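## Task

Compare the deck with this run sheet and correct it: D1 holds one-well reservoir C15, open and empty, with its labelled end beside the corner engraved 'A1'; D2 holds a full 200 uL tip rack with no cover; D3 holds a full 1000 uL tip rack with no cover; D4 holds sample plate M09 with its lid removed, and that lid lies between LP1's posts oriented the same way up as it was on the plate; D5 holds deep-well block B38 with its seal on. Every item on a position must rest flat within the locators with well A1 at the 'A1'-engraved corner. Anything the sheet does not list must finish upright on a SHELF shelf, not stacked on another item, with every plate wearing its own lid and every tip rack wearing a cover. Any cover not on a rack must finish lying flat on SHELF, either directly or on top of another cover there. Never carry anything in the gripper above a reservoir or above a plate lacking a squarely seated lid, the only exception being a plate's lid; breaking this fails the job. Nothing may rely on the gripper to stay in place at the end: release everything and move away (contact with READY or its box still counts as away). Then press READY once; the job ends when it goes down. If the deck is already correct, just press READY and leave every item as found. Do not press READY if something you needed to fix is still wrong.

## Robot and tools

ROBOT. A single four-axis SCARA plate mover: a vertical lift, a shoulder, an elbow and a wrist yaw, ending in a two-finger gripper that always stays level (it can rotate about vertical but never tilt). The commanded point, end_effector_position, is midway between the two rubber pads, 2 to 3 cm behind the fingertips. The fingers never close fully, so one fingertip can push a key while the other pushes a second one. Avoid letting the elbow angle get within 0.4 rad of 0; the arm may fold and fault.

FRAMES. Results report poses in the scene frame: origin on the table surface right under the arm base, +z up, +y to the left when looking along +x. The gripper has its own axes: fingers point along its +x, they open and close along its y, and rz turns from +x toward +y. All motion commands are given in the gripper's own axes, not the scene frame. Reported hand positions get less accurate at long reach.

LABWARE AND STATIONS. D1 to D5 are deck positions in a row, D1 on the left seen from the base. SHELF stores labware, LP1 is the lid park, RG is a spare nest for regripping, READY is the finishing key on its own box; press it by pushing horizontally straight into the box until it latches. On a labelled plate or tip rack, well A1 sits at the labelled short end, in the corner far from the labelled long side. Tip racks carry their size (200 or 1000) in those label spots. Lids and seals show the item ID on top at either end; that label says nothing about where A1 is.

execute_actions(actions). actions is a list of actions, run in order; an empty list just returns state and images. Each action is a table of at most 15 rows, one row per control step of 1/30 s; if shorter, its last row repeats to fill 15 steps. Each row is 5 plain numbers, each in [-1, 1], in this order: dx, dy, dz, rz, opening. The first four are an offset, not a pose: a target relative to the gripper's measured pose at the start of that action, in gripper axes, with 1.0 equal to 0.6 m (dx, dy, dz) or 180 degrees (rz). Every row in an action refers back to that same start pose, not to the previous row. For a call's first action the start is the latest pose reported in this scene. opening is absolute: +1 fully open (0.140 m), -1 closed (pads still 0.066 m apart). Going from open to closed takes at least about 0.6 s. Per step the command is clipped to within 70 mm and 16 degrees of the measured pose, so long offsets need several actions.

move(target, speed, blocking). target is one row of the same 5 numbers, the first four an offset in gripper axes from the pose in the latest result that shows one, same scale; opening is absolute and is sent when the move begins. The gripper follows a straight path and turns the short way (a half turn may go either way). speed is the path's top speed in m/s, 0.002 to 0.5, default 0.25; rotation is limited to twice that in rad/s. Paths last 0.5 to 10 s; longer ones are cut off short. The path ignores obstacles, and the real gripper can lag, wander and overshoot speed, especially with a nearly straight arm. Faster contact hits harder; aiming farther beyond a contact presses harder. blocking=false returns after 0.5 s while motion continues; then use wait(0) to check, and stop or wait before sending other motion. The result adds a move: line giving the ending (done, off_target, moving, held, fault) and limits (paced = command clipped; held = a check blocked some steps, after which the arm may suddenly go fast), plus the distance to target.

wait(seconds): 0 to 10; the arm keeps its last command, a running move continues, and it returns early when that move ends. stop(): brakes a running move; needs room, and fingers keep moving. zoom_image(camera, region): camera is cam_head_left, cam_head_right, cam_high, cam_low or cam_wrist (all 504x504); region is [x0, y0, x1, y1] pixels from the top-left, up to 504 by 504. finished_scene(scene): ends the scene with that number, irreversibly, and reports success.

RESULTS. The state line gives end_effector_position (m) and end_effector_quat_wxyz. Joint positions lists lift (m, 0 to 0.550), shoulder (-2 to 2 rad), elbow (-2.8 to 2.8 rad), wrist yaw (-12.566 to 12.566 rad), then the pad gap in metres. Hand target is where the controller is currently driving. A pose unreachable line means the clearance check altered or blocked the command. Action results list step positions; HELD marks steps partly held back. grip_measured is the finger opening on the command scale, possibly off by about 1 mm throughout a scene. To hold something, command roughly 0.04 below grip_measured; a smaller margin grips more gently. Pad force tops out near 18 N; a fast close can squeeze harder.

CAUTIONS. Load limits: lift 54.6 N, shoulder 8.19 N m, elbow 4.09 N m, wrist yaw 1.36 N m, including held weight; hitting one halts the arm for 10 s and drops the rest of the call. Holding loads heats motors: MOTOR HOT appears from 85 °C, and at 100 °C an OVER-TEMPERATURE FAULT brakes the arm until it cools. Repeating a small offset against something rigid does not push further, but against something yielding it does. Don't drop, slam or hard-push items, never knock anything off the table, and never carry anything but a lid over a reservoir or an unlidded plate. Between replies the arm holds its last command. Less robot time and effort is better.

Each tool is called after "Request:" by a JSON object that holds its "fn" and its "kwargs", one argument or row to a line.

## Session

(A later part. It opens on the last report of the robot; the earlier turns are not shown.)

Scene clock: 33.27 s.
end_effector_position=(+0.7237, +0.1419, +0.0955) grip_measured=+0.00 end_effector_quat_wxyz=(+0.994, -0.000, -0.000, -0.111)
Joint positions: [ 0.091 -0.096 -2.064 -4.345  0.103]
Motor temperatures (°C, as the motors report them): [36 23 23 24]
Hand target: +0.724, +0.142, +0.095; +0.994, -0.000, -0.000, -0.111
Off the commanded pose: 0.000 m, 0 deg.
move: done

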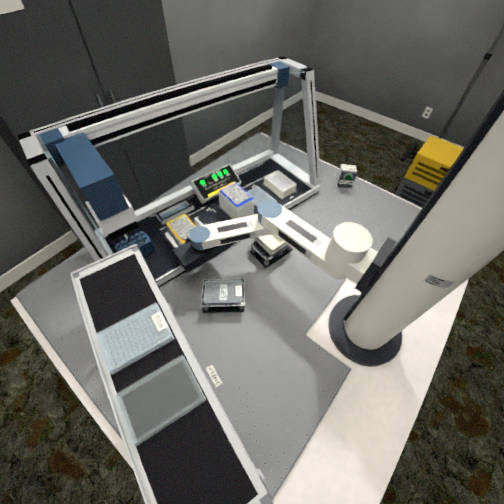

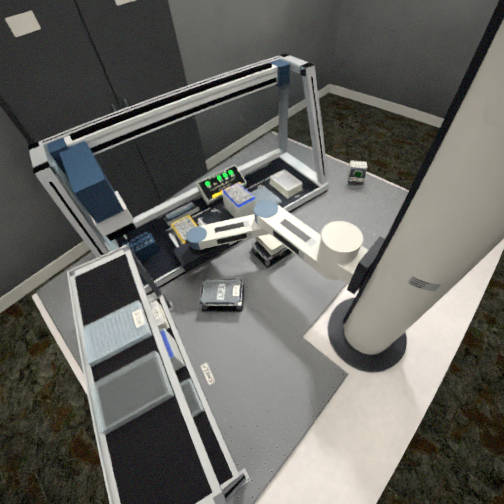

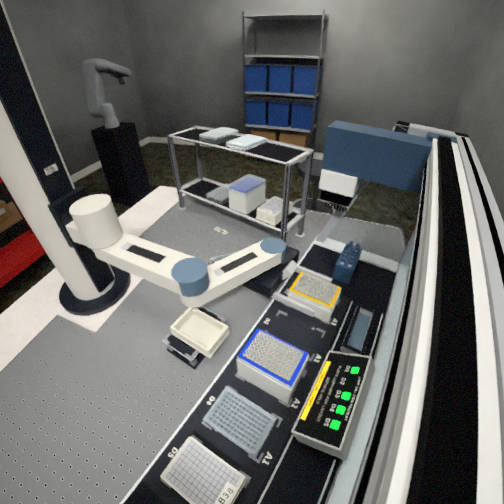

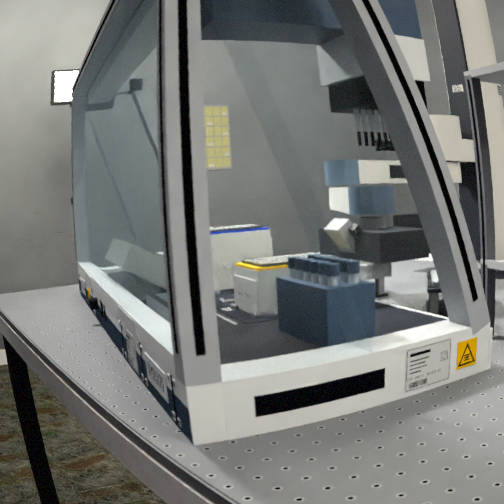

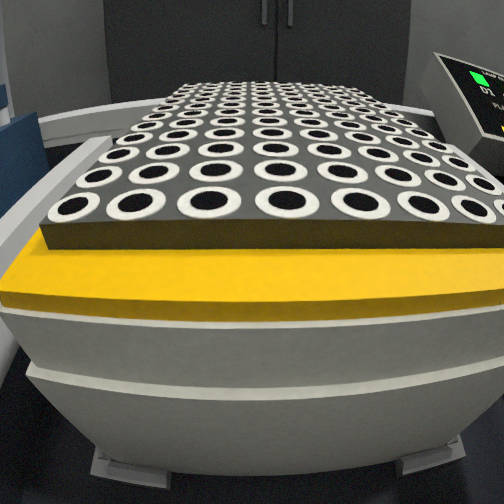

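Request:
{"fn": "execute_actions", "kwargs": {
  "actions": [
    [[0,0,0,0,-0.1],[0,0,0,0,-0.2],[0,0,0,0,-0.29],[0,0,0,0,-0.35],[0,0,0,0,-0.39],[0,0,0,0,-0.41],[0,0,0,0,-0.43],[0,0,0,0,-0.445],[0,0,0,0,-0.46],[0,0,0,0,-0.47],[0,0,0,0,-0.48],[0,0,0,0,-0.49],[0,0,0,0,-0.5],[0,0,0,0,-0.51],[0,0,0,0,-0.515]]
  ]
}}

Scene clock: 33.97 s.
end_effector_position=(+0.7236, +0.1426, +0.0955) grip_measured=-0.46 end_effector_quat_wxyz=(+0.994, -0.000, -0.000, -0.109)
Joint positions: [ 0.091 -0.095 -2.064 -4.343  0.086]
Motor temperatures (°C, as the motors report them): [36 23 23 24]
Hand target: +0.724, +0.142, +0.096; +0.994, -0.000, -0.000, -0.111
Off the commanded pose: 0.001 m, 0 deg.
Step readings (end_effector_position):
0: (+0.7237, +0.1419, +0.0955)
1: (+0.7237, +0.1419, +0.0955)
2: (+0.7237, +0.1419, +0.0955)
4: (+0.7237, +0.1419, +0.0955)
8: (+0.7236, +0.1423, +0.0955)
15: end_effector_position above

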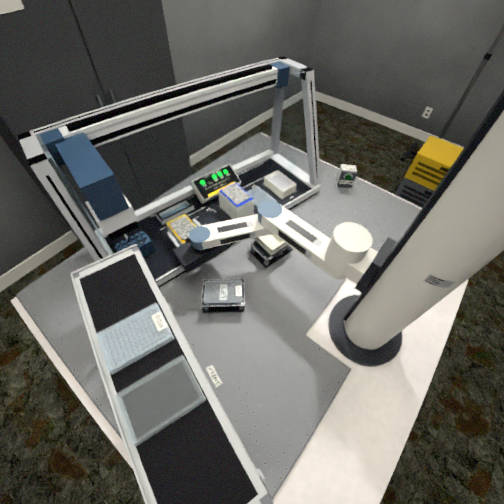

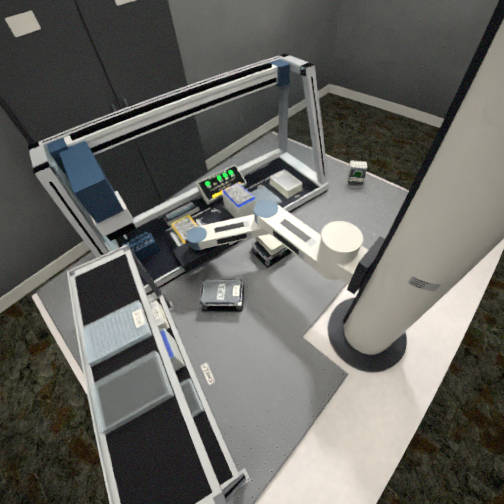

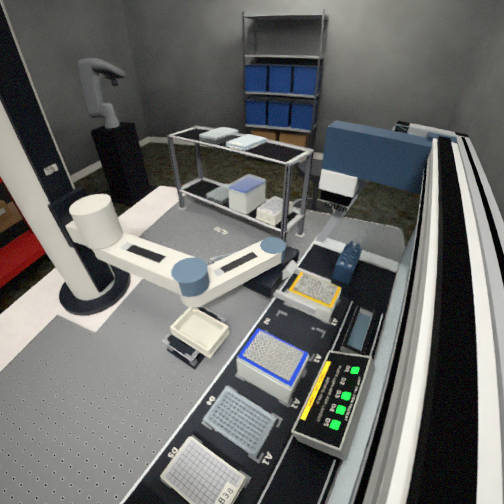

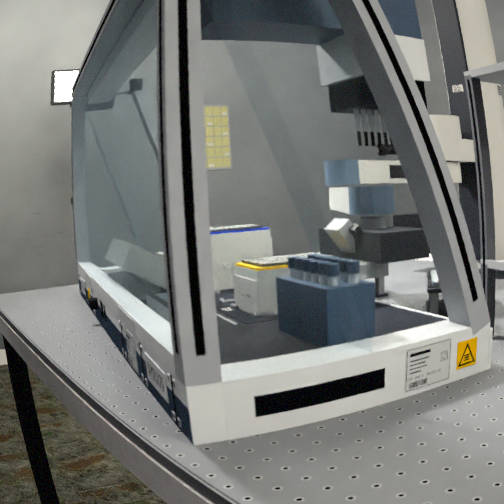

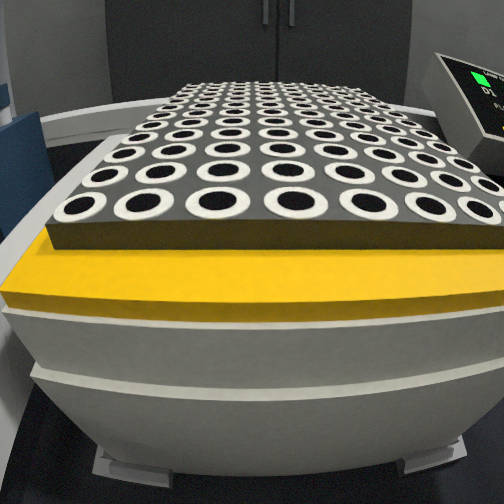

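Request:
{"fn": "move", "kwargs": {
  "target": [0, 0.0007, 0.02, 0, -0.515],
  "speed": 0.05
}}

Request:
{"fn": "zoom_image", "kwargs": {
  "camera": "cam_wrist",
  "region": [70, 424, 200, 504]
}}

Request:
{"fn": "zoom_image", "kwargs": {
  "camera": "cam_wrist",
  "region": [360, 424, 490, 504]
}}

Scene clock: 34.90 s.
end_effector_position=(+0.7237, +0.1430, +0.1075) grip_measured=-0.46 end_effector_quat_wxyz=(+0.994, -0.000, -0.000, -0.109)
Joint positions: [ 0.103 -0.094 -2.066 -4.342  0.086]
Motor temperatures (°C, as the motors report them): [36 23 23 24]
Hand target: +0.724, +0.143, +0.108; +0.994, -0.000, -0.000, -0.109
Off the commanded pose: 0.000 m, 0 deg.
move: done

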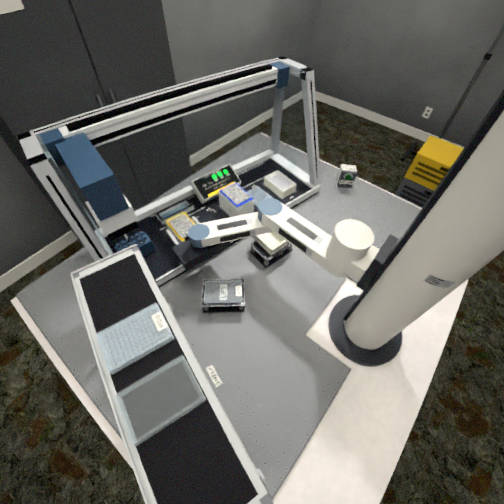

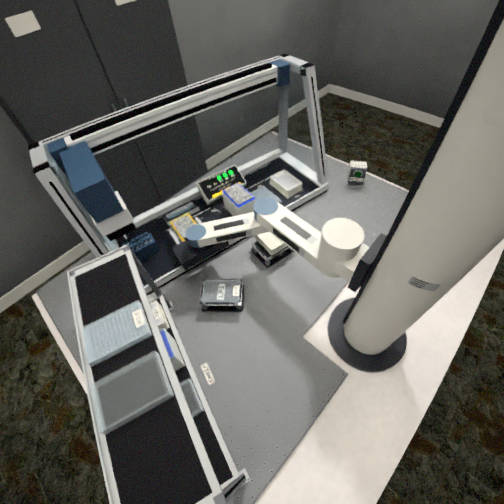

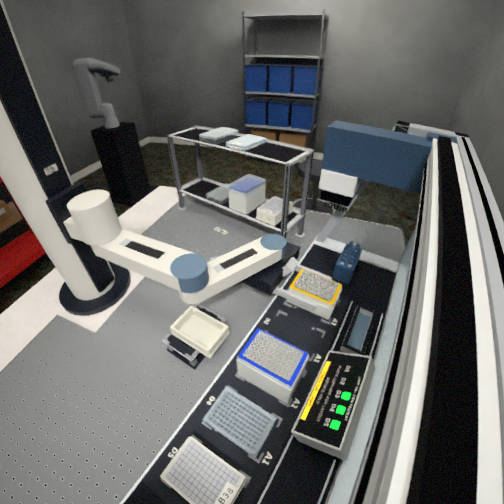

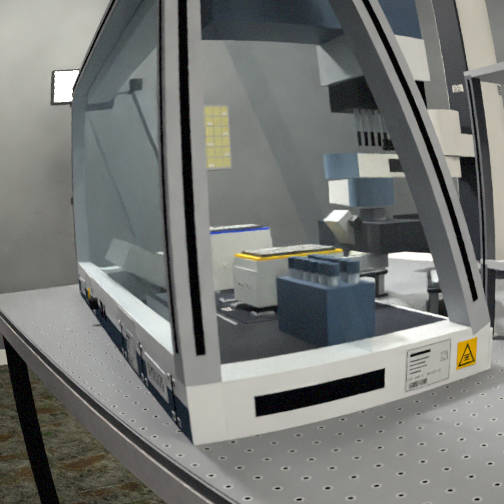

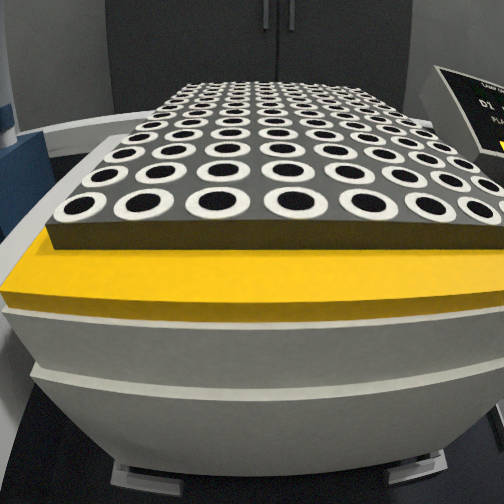

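Region (70, 424, 200, 504) of cam_wrist's 504x504 image, scaled by 3.877, with more detail than that image has; it fills the top 310 rows of this view, and the rest is white.

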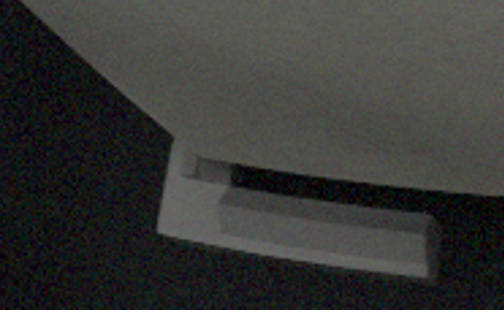

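Region (360, 424, 490, 504) of cam_wrist's 504x504 image, scaled by 3.877, with more detail than that image has; it fills the top 310 rows of this view, and the rest is white.

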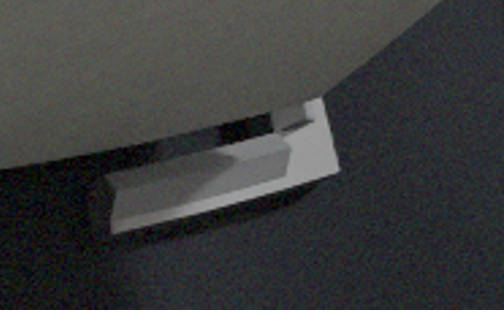

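Request:
{"fn": "move", "kwargs": {
  "target": [0, -0.2067, 0, 0, -0.515],
  "speed": 0.18
}}

Request:
{"fn": "zoom_image", "kwargs": {
  "camera": "cam_wrist",
  "region": [70, 424, 200, 504]
}}

Request:
{"fn": "zoom_image", "kwargs": {
  "camera": "cam_wrist",
  "region": [360, 424, 490, 504]
}}

Scene clock: 36.13 s.
end_effector_position=(+0.6970, +0.0216, +0.1075) grip_measured=-0.46 end_effector_quat_wxyz=(+0.994, -0.000, -0.000, -0.110)
Joint positions: [ 0.102 -0.526 -1.684 -4.292  0.086]
Motor temperatures (°C, as the motors report them): [36 23 23 24]
Hand target: +0.697, +0.022, +0.108; +0.994, -0.000, -0.000, -0.109
Off the commanded pose: 0.000 m, 0 deg.
move: done

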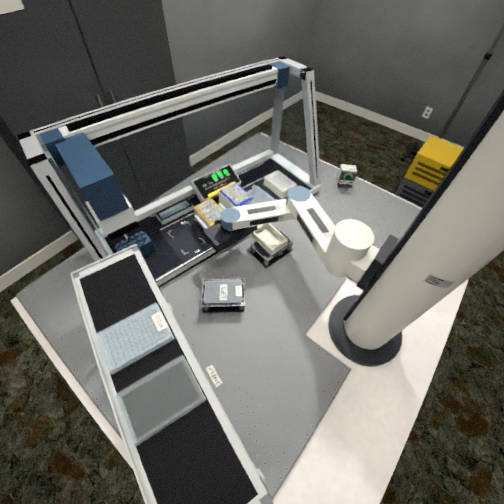

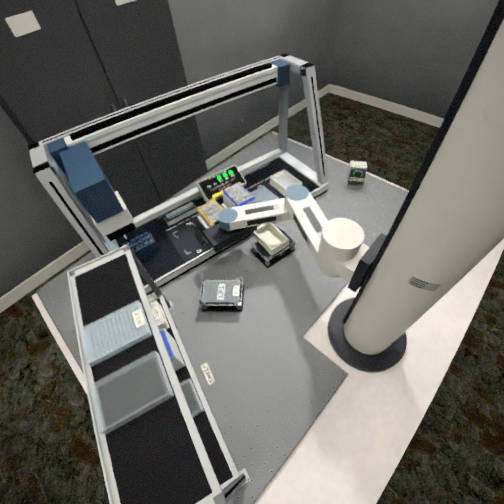

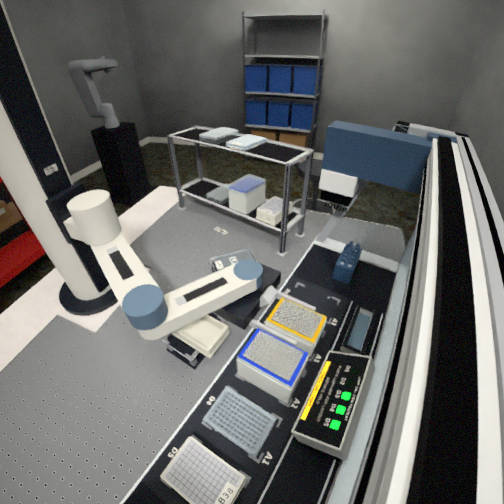

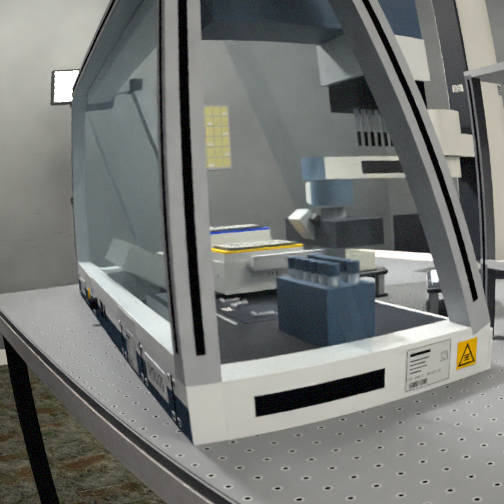

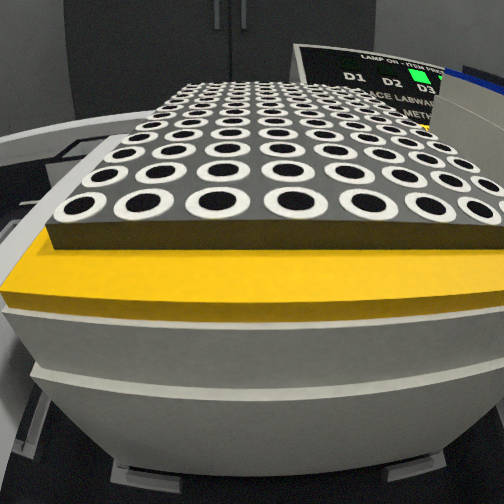

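Region (70, 424, 200, 504) of cam_wrist's 504x504 image, scaled by 3.877, with more detail than that image has; it fills the top 310 rows of this view, and the rest is white.

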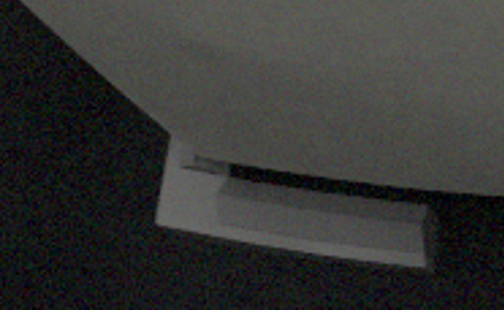

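Region (360, 424, 490, 504) of cam_wrist's 504x504 image, scaled by 3.877, with more detail than that image has; it fills the top 310 rows of this view, and the rest is white.

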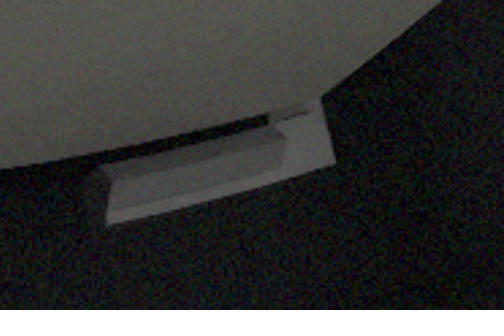

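Request:
{"fn": "move", "kwargs": {
  "target": [0.0012, 0.0005, -0.0198, 0, -0.515],
  "speed": 0.03
}}

Scene clock: 37.20 s.
end_effector_position=(+0.6978, +0.0216, +0.0955) grip_measured=-0.46 end_effector_quat_wxyz=(+0.994, -0.000, -0.000, -0.110)
Joint positions: [ 0.091 -0.524 -1.689 -4.29   0.086]
Motor temperatures (°C, as the motors report them): [36 23 23 24]
Hand target: +0.698, +0.022, +0.096; +0.994, -0.000, -0.000, -0.110
Off the commanded pose: 0.000 m, 0 deg.
move: done

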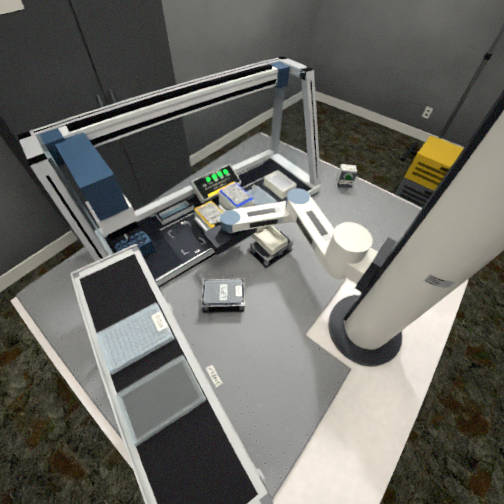

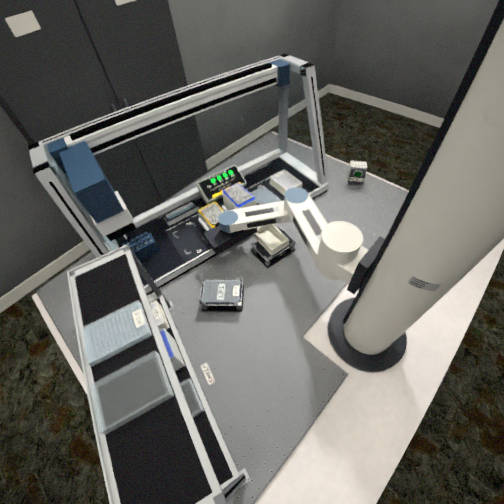

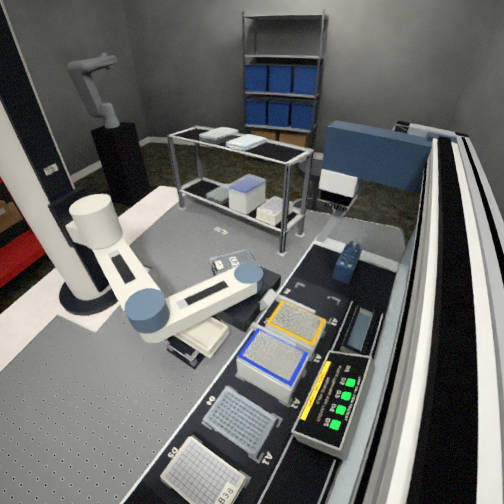

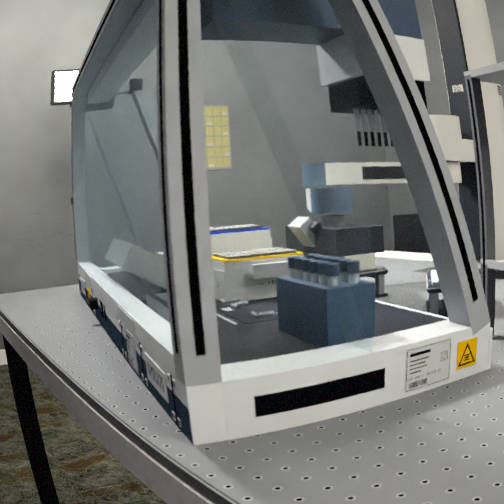

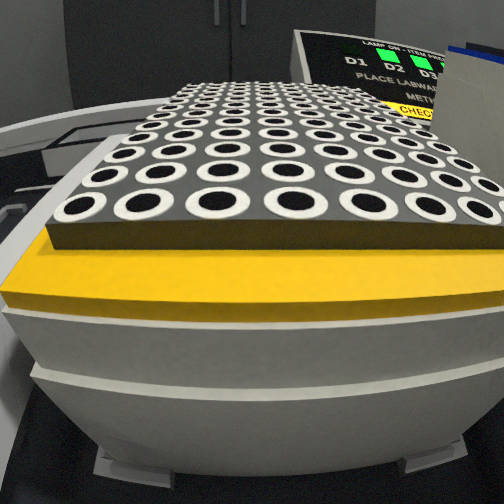

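Request:
{"fn": "execute_actions", "kwargs": {
  "actions": [
    [[0,0,0,0,-0.44],[0,0,0,0,-0.36],[0,0,0,0,-0.27],[0,0,0,0,-0.18],[0,0,0.002,0,-0.1],[-0.003,0,0.005,0,-0.05],[-0.007,0,0.008,0,-0.05],[-0.012,0,0.011,0,-0.05],[-0.018,0,0.014,0,-0.05],[-0.025,0,0.017,0,-0.05],[-0.033,0,0.02,0,-0.05],[-0.042,0,0.022,0,-0.05],[-0.051,0,0.024,0,-0.05],[-0.06,0,0.024,0,-0.05],[-0.07,0,0.024,0,-0.05]]
  ]
}}

Request:
{"fn": "move", "kwargs": {
  "target": [-0.13, 0, 0.002, 0, -0.05],
  "speed": 0.25
}}

Scene clock: 38.03 s.
end_effector_position=(+0.6669, +0.0288, +0.1099) grip_measured=-0.05 end_effector_quat_wxyz=(+0.994, -0.000, -0.000, -0.109)
Joint positions: [ 0.105 -0.563 -1.524 -4.415  0.101]
Motor temperatures (°C, as the motors report them): [36 23 23 24]
Hand target: +0.658, +0.031, +0.110; +0.994, -0.000, -0.000, -0.109
Off the commanded pose: 0.010 m, 0 deg.
Step readings (end_effector_position):
0: (+0.6978, +0.0216, +0.0955)
1: (+0.6978, +0.0216, +0.0955)
2: (+0.6978, +0.0216, +0.0955)
4: (+0.6978, +0.0216, +0.0955)
8: (+0.6942, +0.0224, +0.1000)
15: end_effector_position above

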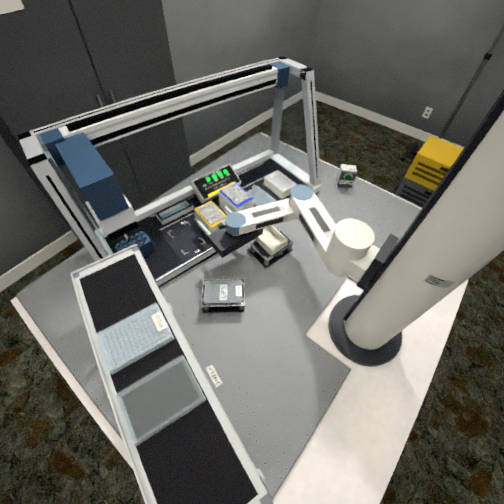

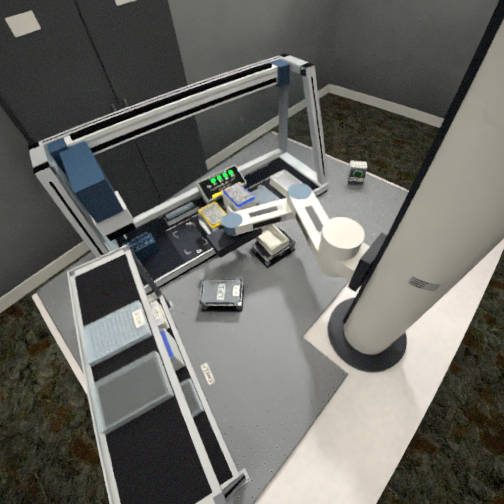

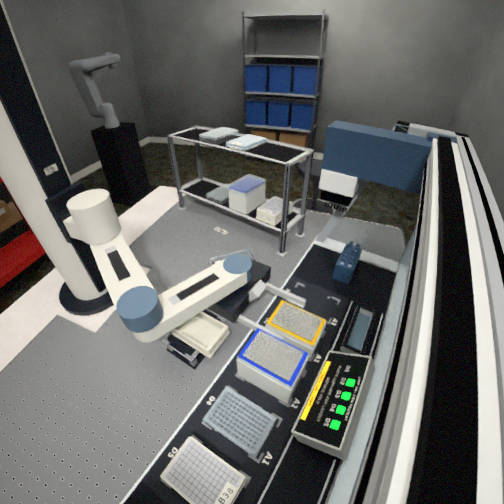

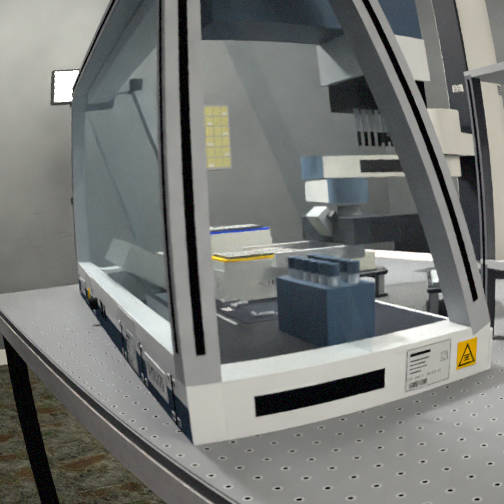

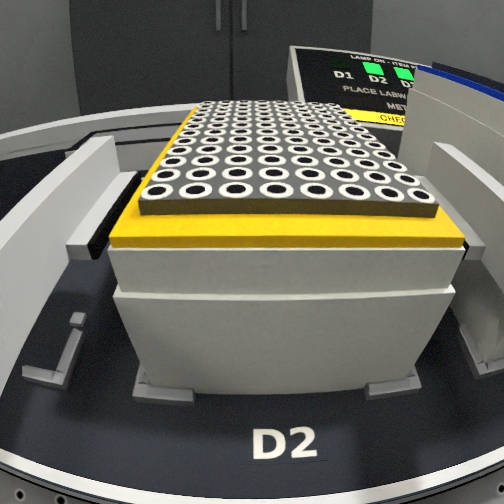

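Scene clock: 38.77 s.
end_effector_position=(+0.5907, +0.0458, +0.1111) grip_measured=-0.05 end_effector_quat_wxyz=(+0.994, -0.000, -0.000, -0.109)
Joint positions: [ 0.106 -0.603 -1.171 -4.728  0.101]
Motor temperatures (°C, as the motors report them): [36 23 23 24]
Hand target: +0.591, +0.046, +0.111; +0.994, -0.000, -0.000, -0.109
Off the commanded pose: 0.000 m, 0 deg.
move: done

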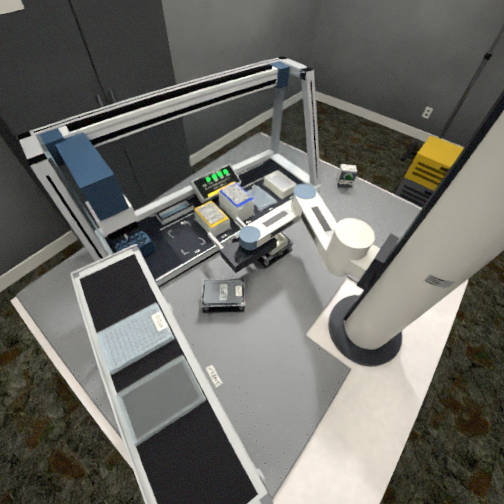

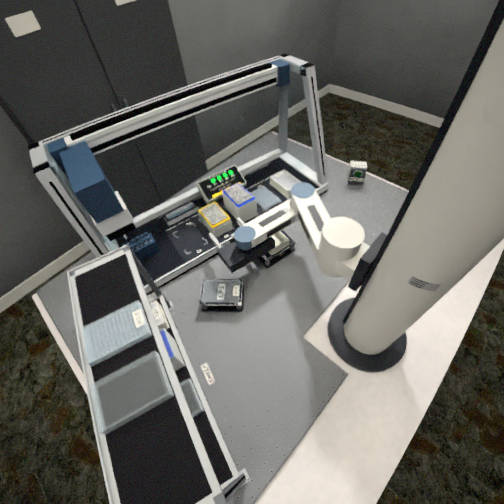

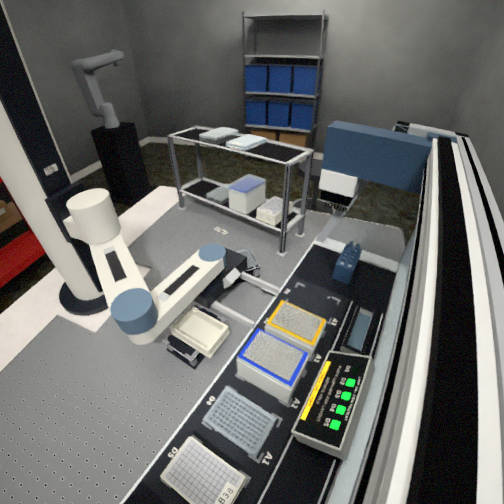

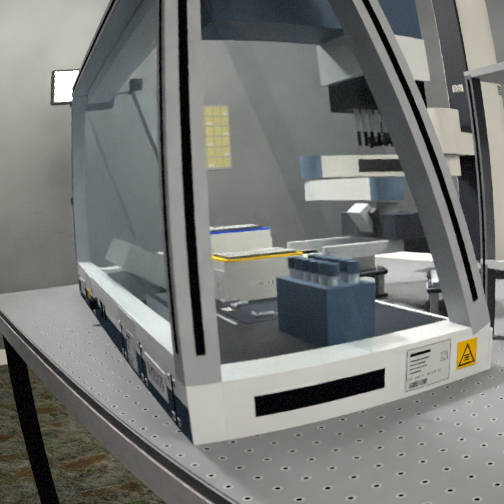

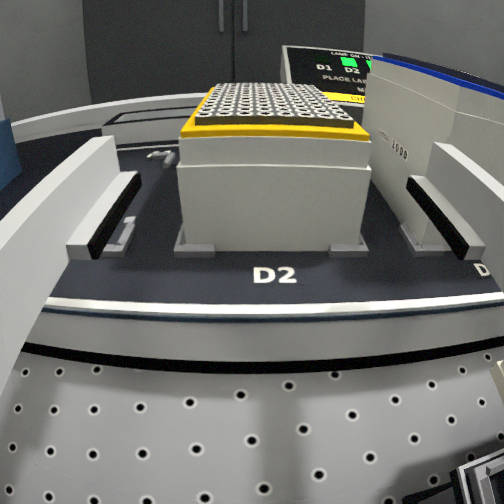

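Request:
{"fn": "move", "kwargs": {
  "target": [-0.1624, -0.2142, -0.008, 0.0013, -0.05],
  "speed": 0.28
}}

Scene clock: 40.07 s.
end_effector_position=(+0.4678, -0.0588, +0.1063) grip_measured=-0.05 end_effector_quat_wxyz=(+0.994, -0.000, -0.000, -0.107)
Joint positions: [ 0.101 -1.21  -0.601 -4.686  0.101]
Motor temperatures (°C, as the motors report them): [36 23 23 24]
Hand target: +0.468, -0.059, +0.106; +0.994, -0.000, -0.000, -0.107
Off the commanded pose: 0.000 m, 0 deg.
move: done

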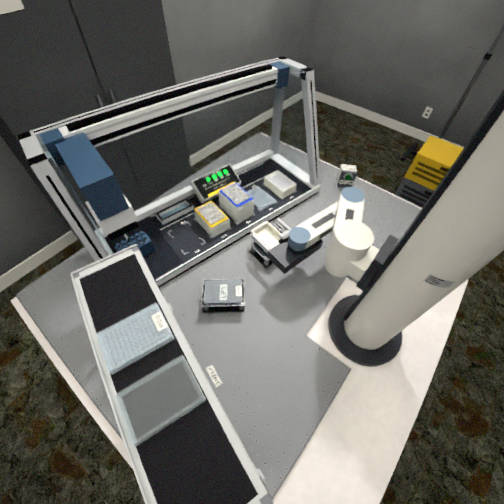

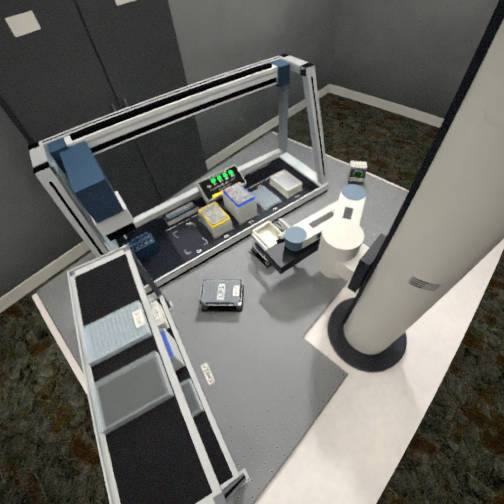

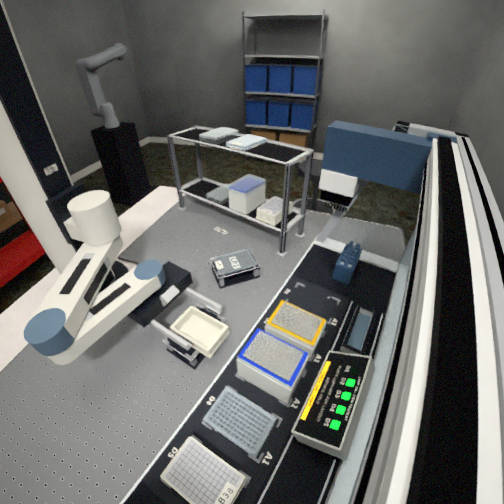

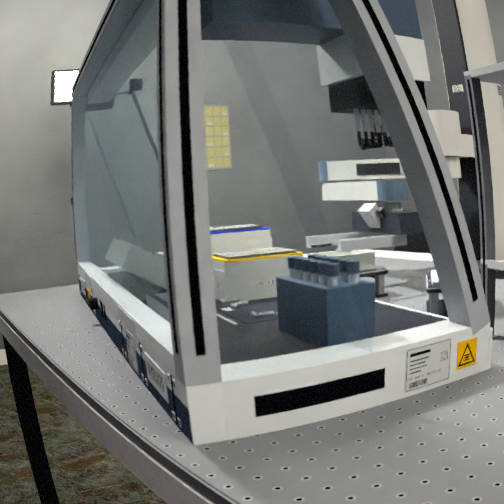

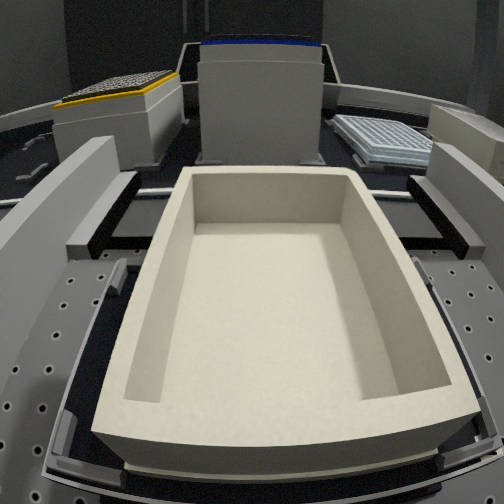

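Request:
{"fn": "execute_actions", "kwargs": {
  "actions": [
    [[-0.0003,0.0005,-0.003,0,-0.05],[-0.0003,0.0005,-0.008,0,-0.05],[-0.0003,0.0005,-0.014,0,-0.05],[-0.0003,0.0005,-0.02,0,-0.05],[-0.0003,0.0005,-0.026,0,-0.05],[-0.0003,0.0005,-0.032,0,-0.05],[-0.0003,0.0005,-0.037,0,-0.05],[-0.0003,0.0005,-0.041,0,-0.1],[-0.0003,0.0005,-0.0435,0,-0.18],[-0.0003,0.0005,-0.0445,0,-0.26],[-0.0003,0.0005,-0.0445,0,-0.33],[-0.0003,0.0005,-0.0445,0,-0.39],[-0.0003,0.0005,-0.0445,0,-0.43],[-0.0003,0.0005,-0.0445,0,-0.46],[-0.0003,0.0005,-0.0445,0,-0.48]],
    [[0,0,0,0,-0.495],[0,0,0,0,-0.51],[0,0,0,0,-0.52],[0,0,0,0,-0.53],[0,0,0,0,-0.54],[0,0,0,0,-0.55],[0,0,0,0,-0.56],[0,0,0,0,-0.57],[0,0,0,0,-0.575],[0,0,0,0,-0.575],[0,0,0.002,0,-0.575],[0,0,0.005,0,-0.575],[0,0,0.009,0,-0.575],[0,0,0.014,0,-0.575],[0,0,0.02,0,-0.575]]
  ]
}}

Scene clock: 41.50 s.
end_effector_position=(+0.4677, -0.0585, +0.0869) grip_measured=-0.53 end_effector_quat_wxyz=(+0.994, -0.000, -0.000, -0.107)
Joint positions: [ 0.082 -1.209 -0.601 -4.689  0.083]
Motor temperatures (°C, as the motors report them): [36 23 23 24]
Hand target: +0.468, -0.058, +0.092; +0.994, -0.000, -0.000, -0.107
Off the commanded pose: 0.005 m, 0 deg.
Step readings (end_effector_position; steps 1 to 15: 1st action; 16 to 30: 2nd action):
0: (+0.4678, -0.0588, +0.1063)
1: (+0.4678, -0.0588, +0.1062)
2: (+0.4677, -0.0586, +0.1048)
4: (+0.4677, -0.0585, +0.0995)
8: (+0.4677, -0.0585, +0.0860)
15: (+0.4677, -0.0585, +0.0796)
16: (+0.4677, -0.0585, +0.0796)
17: (+0.4677, -0.0585, +0.0796)
19: (+0.4677, -0.0585, +0.0796)
23: (+0.4677, -0.0585, +0.0796)
30: end_effector_position above

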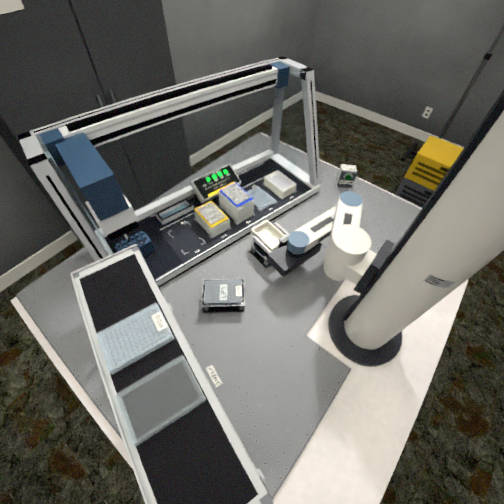

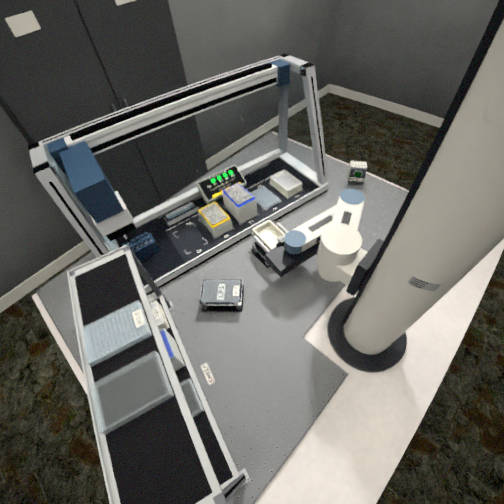

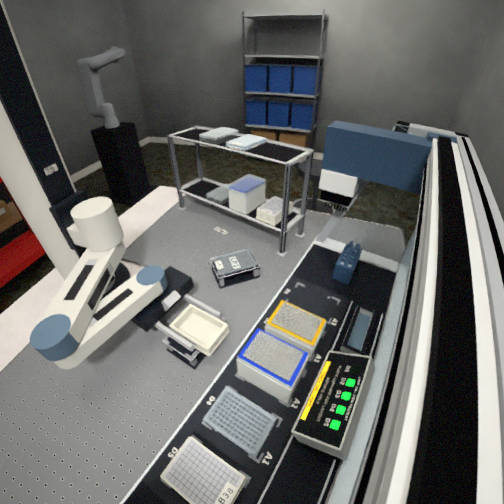

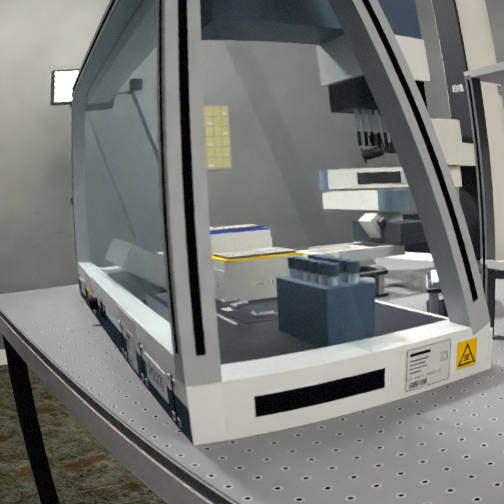

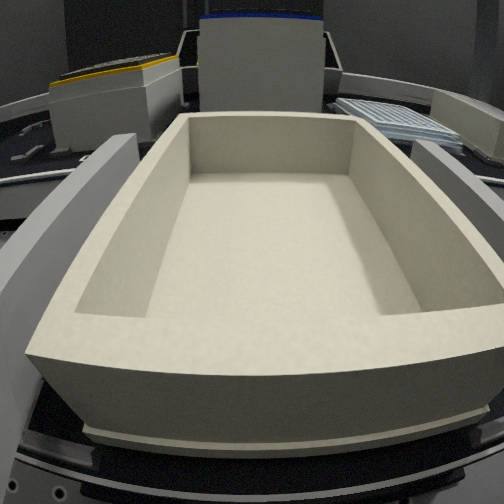

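Request:
{"fn": "move", "kwargs": {
  "target": [0.1048, 0.4205, 0.035, -0.0016, -0.575],
  "speed": 0.3
}}

Scene clock: 43.27 s.
end_effector_position=(+0.5826, +0.1749, +0.1079) grip_measured=-0.53 end_effector_quat_wxyz=(+0.994, -0.000, -0.000, -0.110)
Joint positions: [ 0.103 -0.123 -1.419 -4.961  0.083]
Motor temperatures (°C, as the motors report them): [36 23 23 24]
Hand target: +0.583, +0.175, +0.108; +0.994, -0.000, -0.000, -0.110
Off the commanded pose: 0.001 m, 0 deg.
move: done

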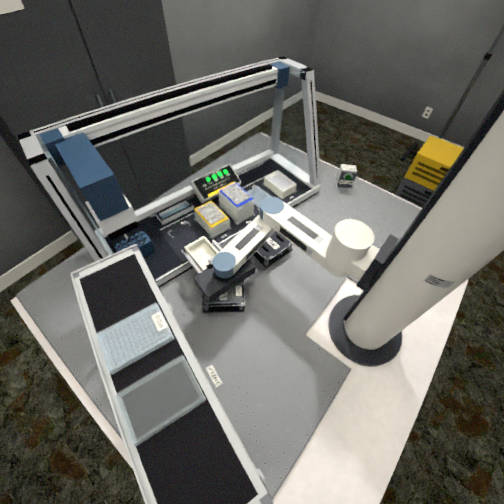

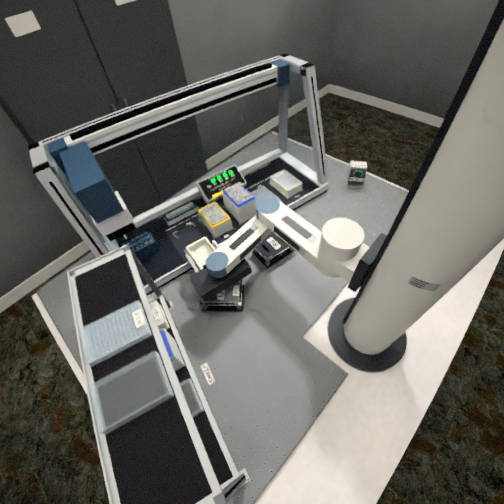

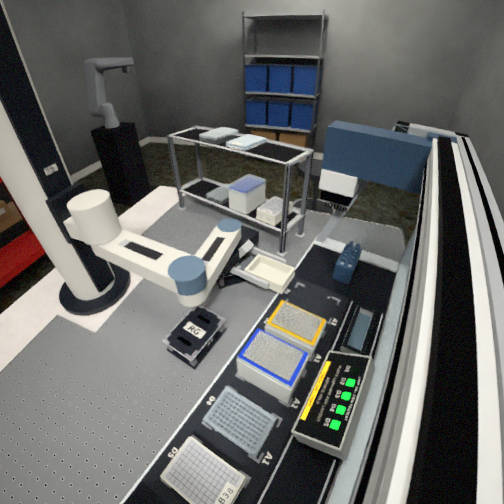

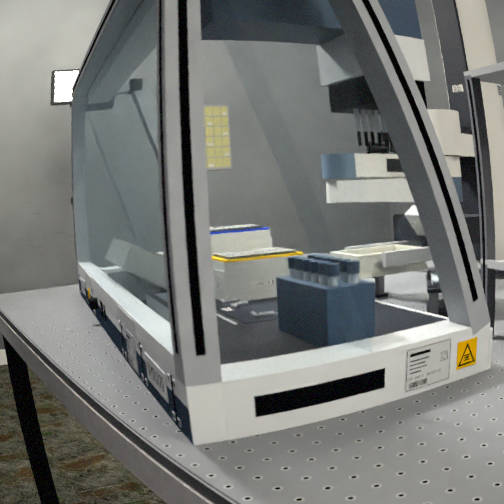

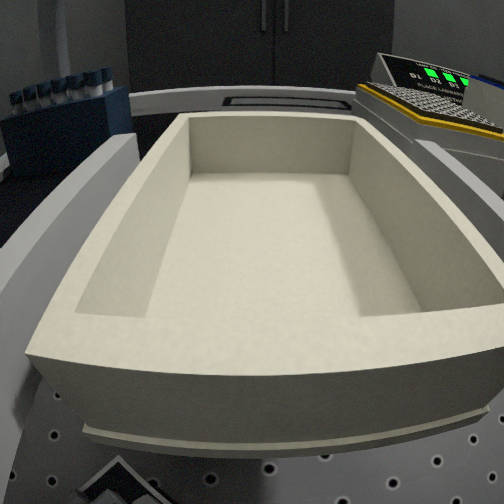

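Request:
{"fn": "execute_actions", "kwargs": {
  "actions": []
}}

Scene clock: 44.23 s.
end_effector_position=(+0.5826, +0.1749, +0.1079) grip_measured=-0.53 end_effector_quat_wxyz=(+0.994, -0.000, -0.000, -0.110)
Joint positions: [ 0.103 -0.123 -1.419 -4.961  0.083]
Motor temperatures (°C, as the motors report them): [36 23 23 24]
Hand target: +0.583, +0.175, +0.108; +0.994, -0.000, -0.000, -0.110
Off the commanded pose: 0.000 m, 0 deg.

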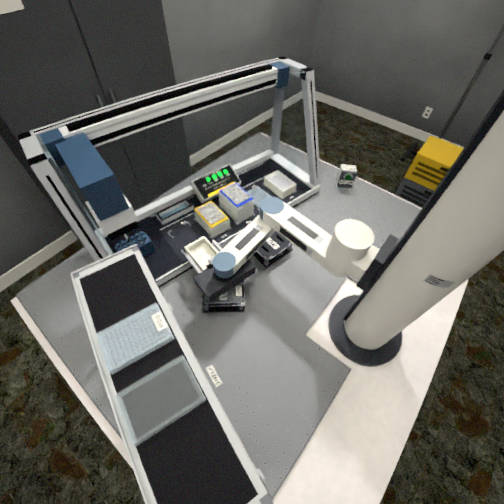

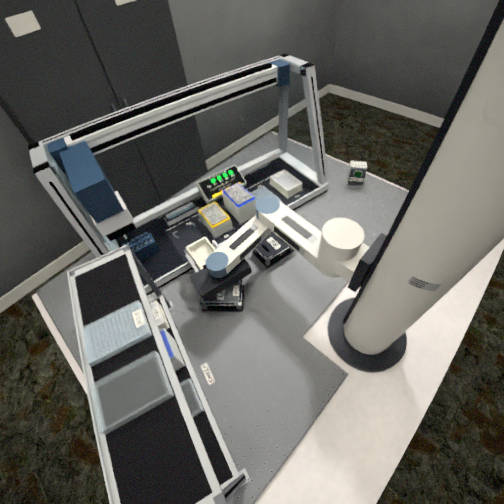

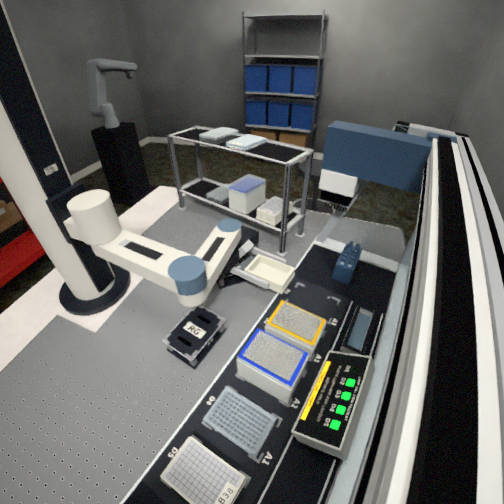

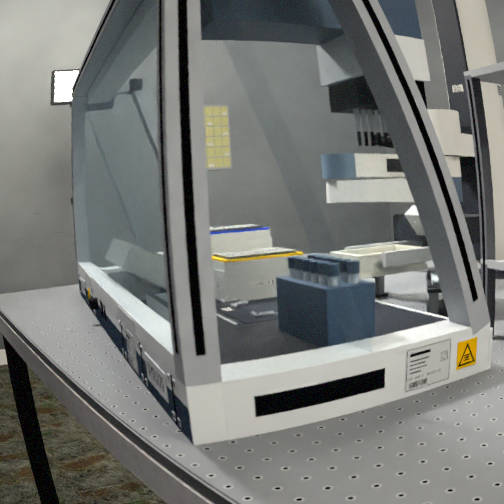

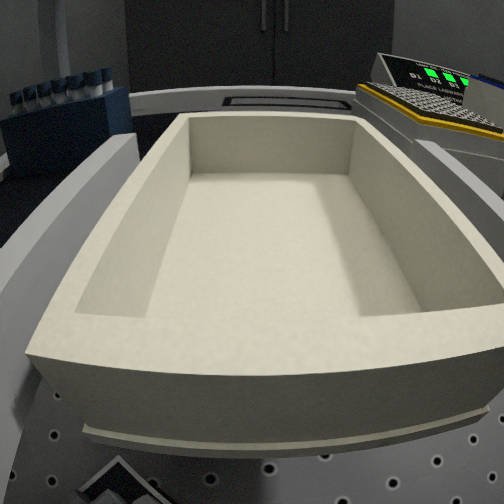

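Request:
{"fn": "zoom_image", "kwargs": {
  "camera": "cam_high",
  "region": [220, 230, 340, 320]
}}

Request:
{"fn": "zoom_image", "kwargs": {
  "camera": "cam_low",
  "region": [280, 210, 460, 320]
}}

Region (220, 230, 340, 320) of cam_high's 504x504 image, scaled by 4.200, with more detail than that image has; it fills the top 378 rows of this view, and the rest is white.

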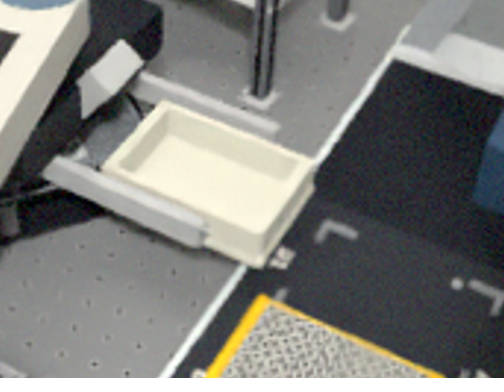

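Region (280, 210, 460, 320) of cam_low's 504x504 image, scaled by 2.800, with more detail than that image has.

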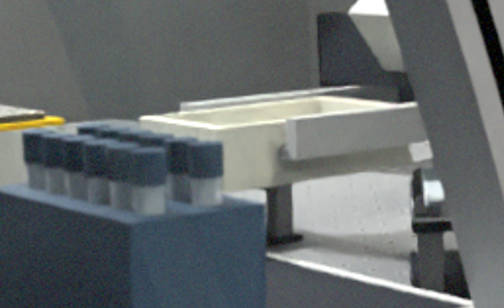

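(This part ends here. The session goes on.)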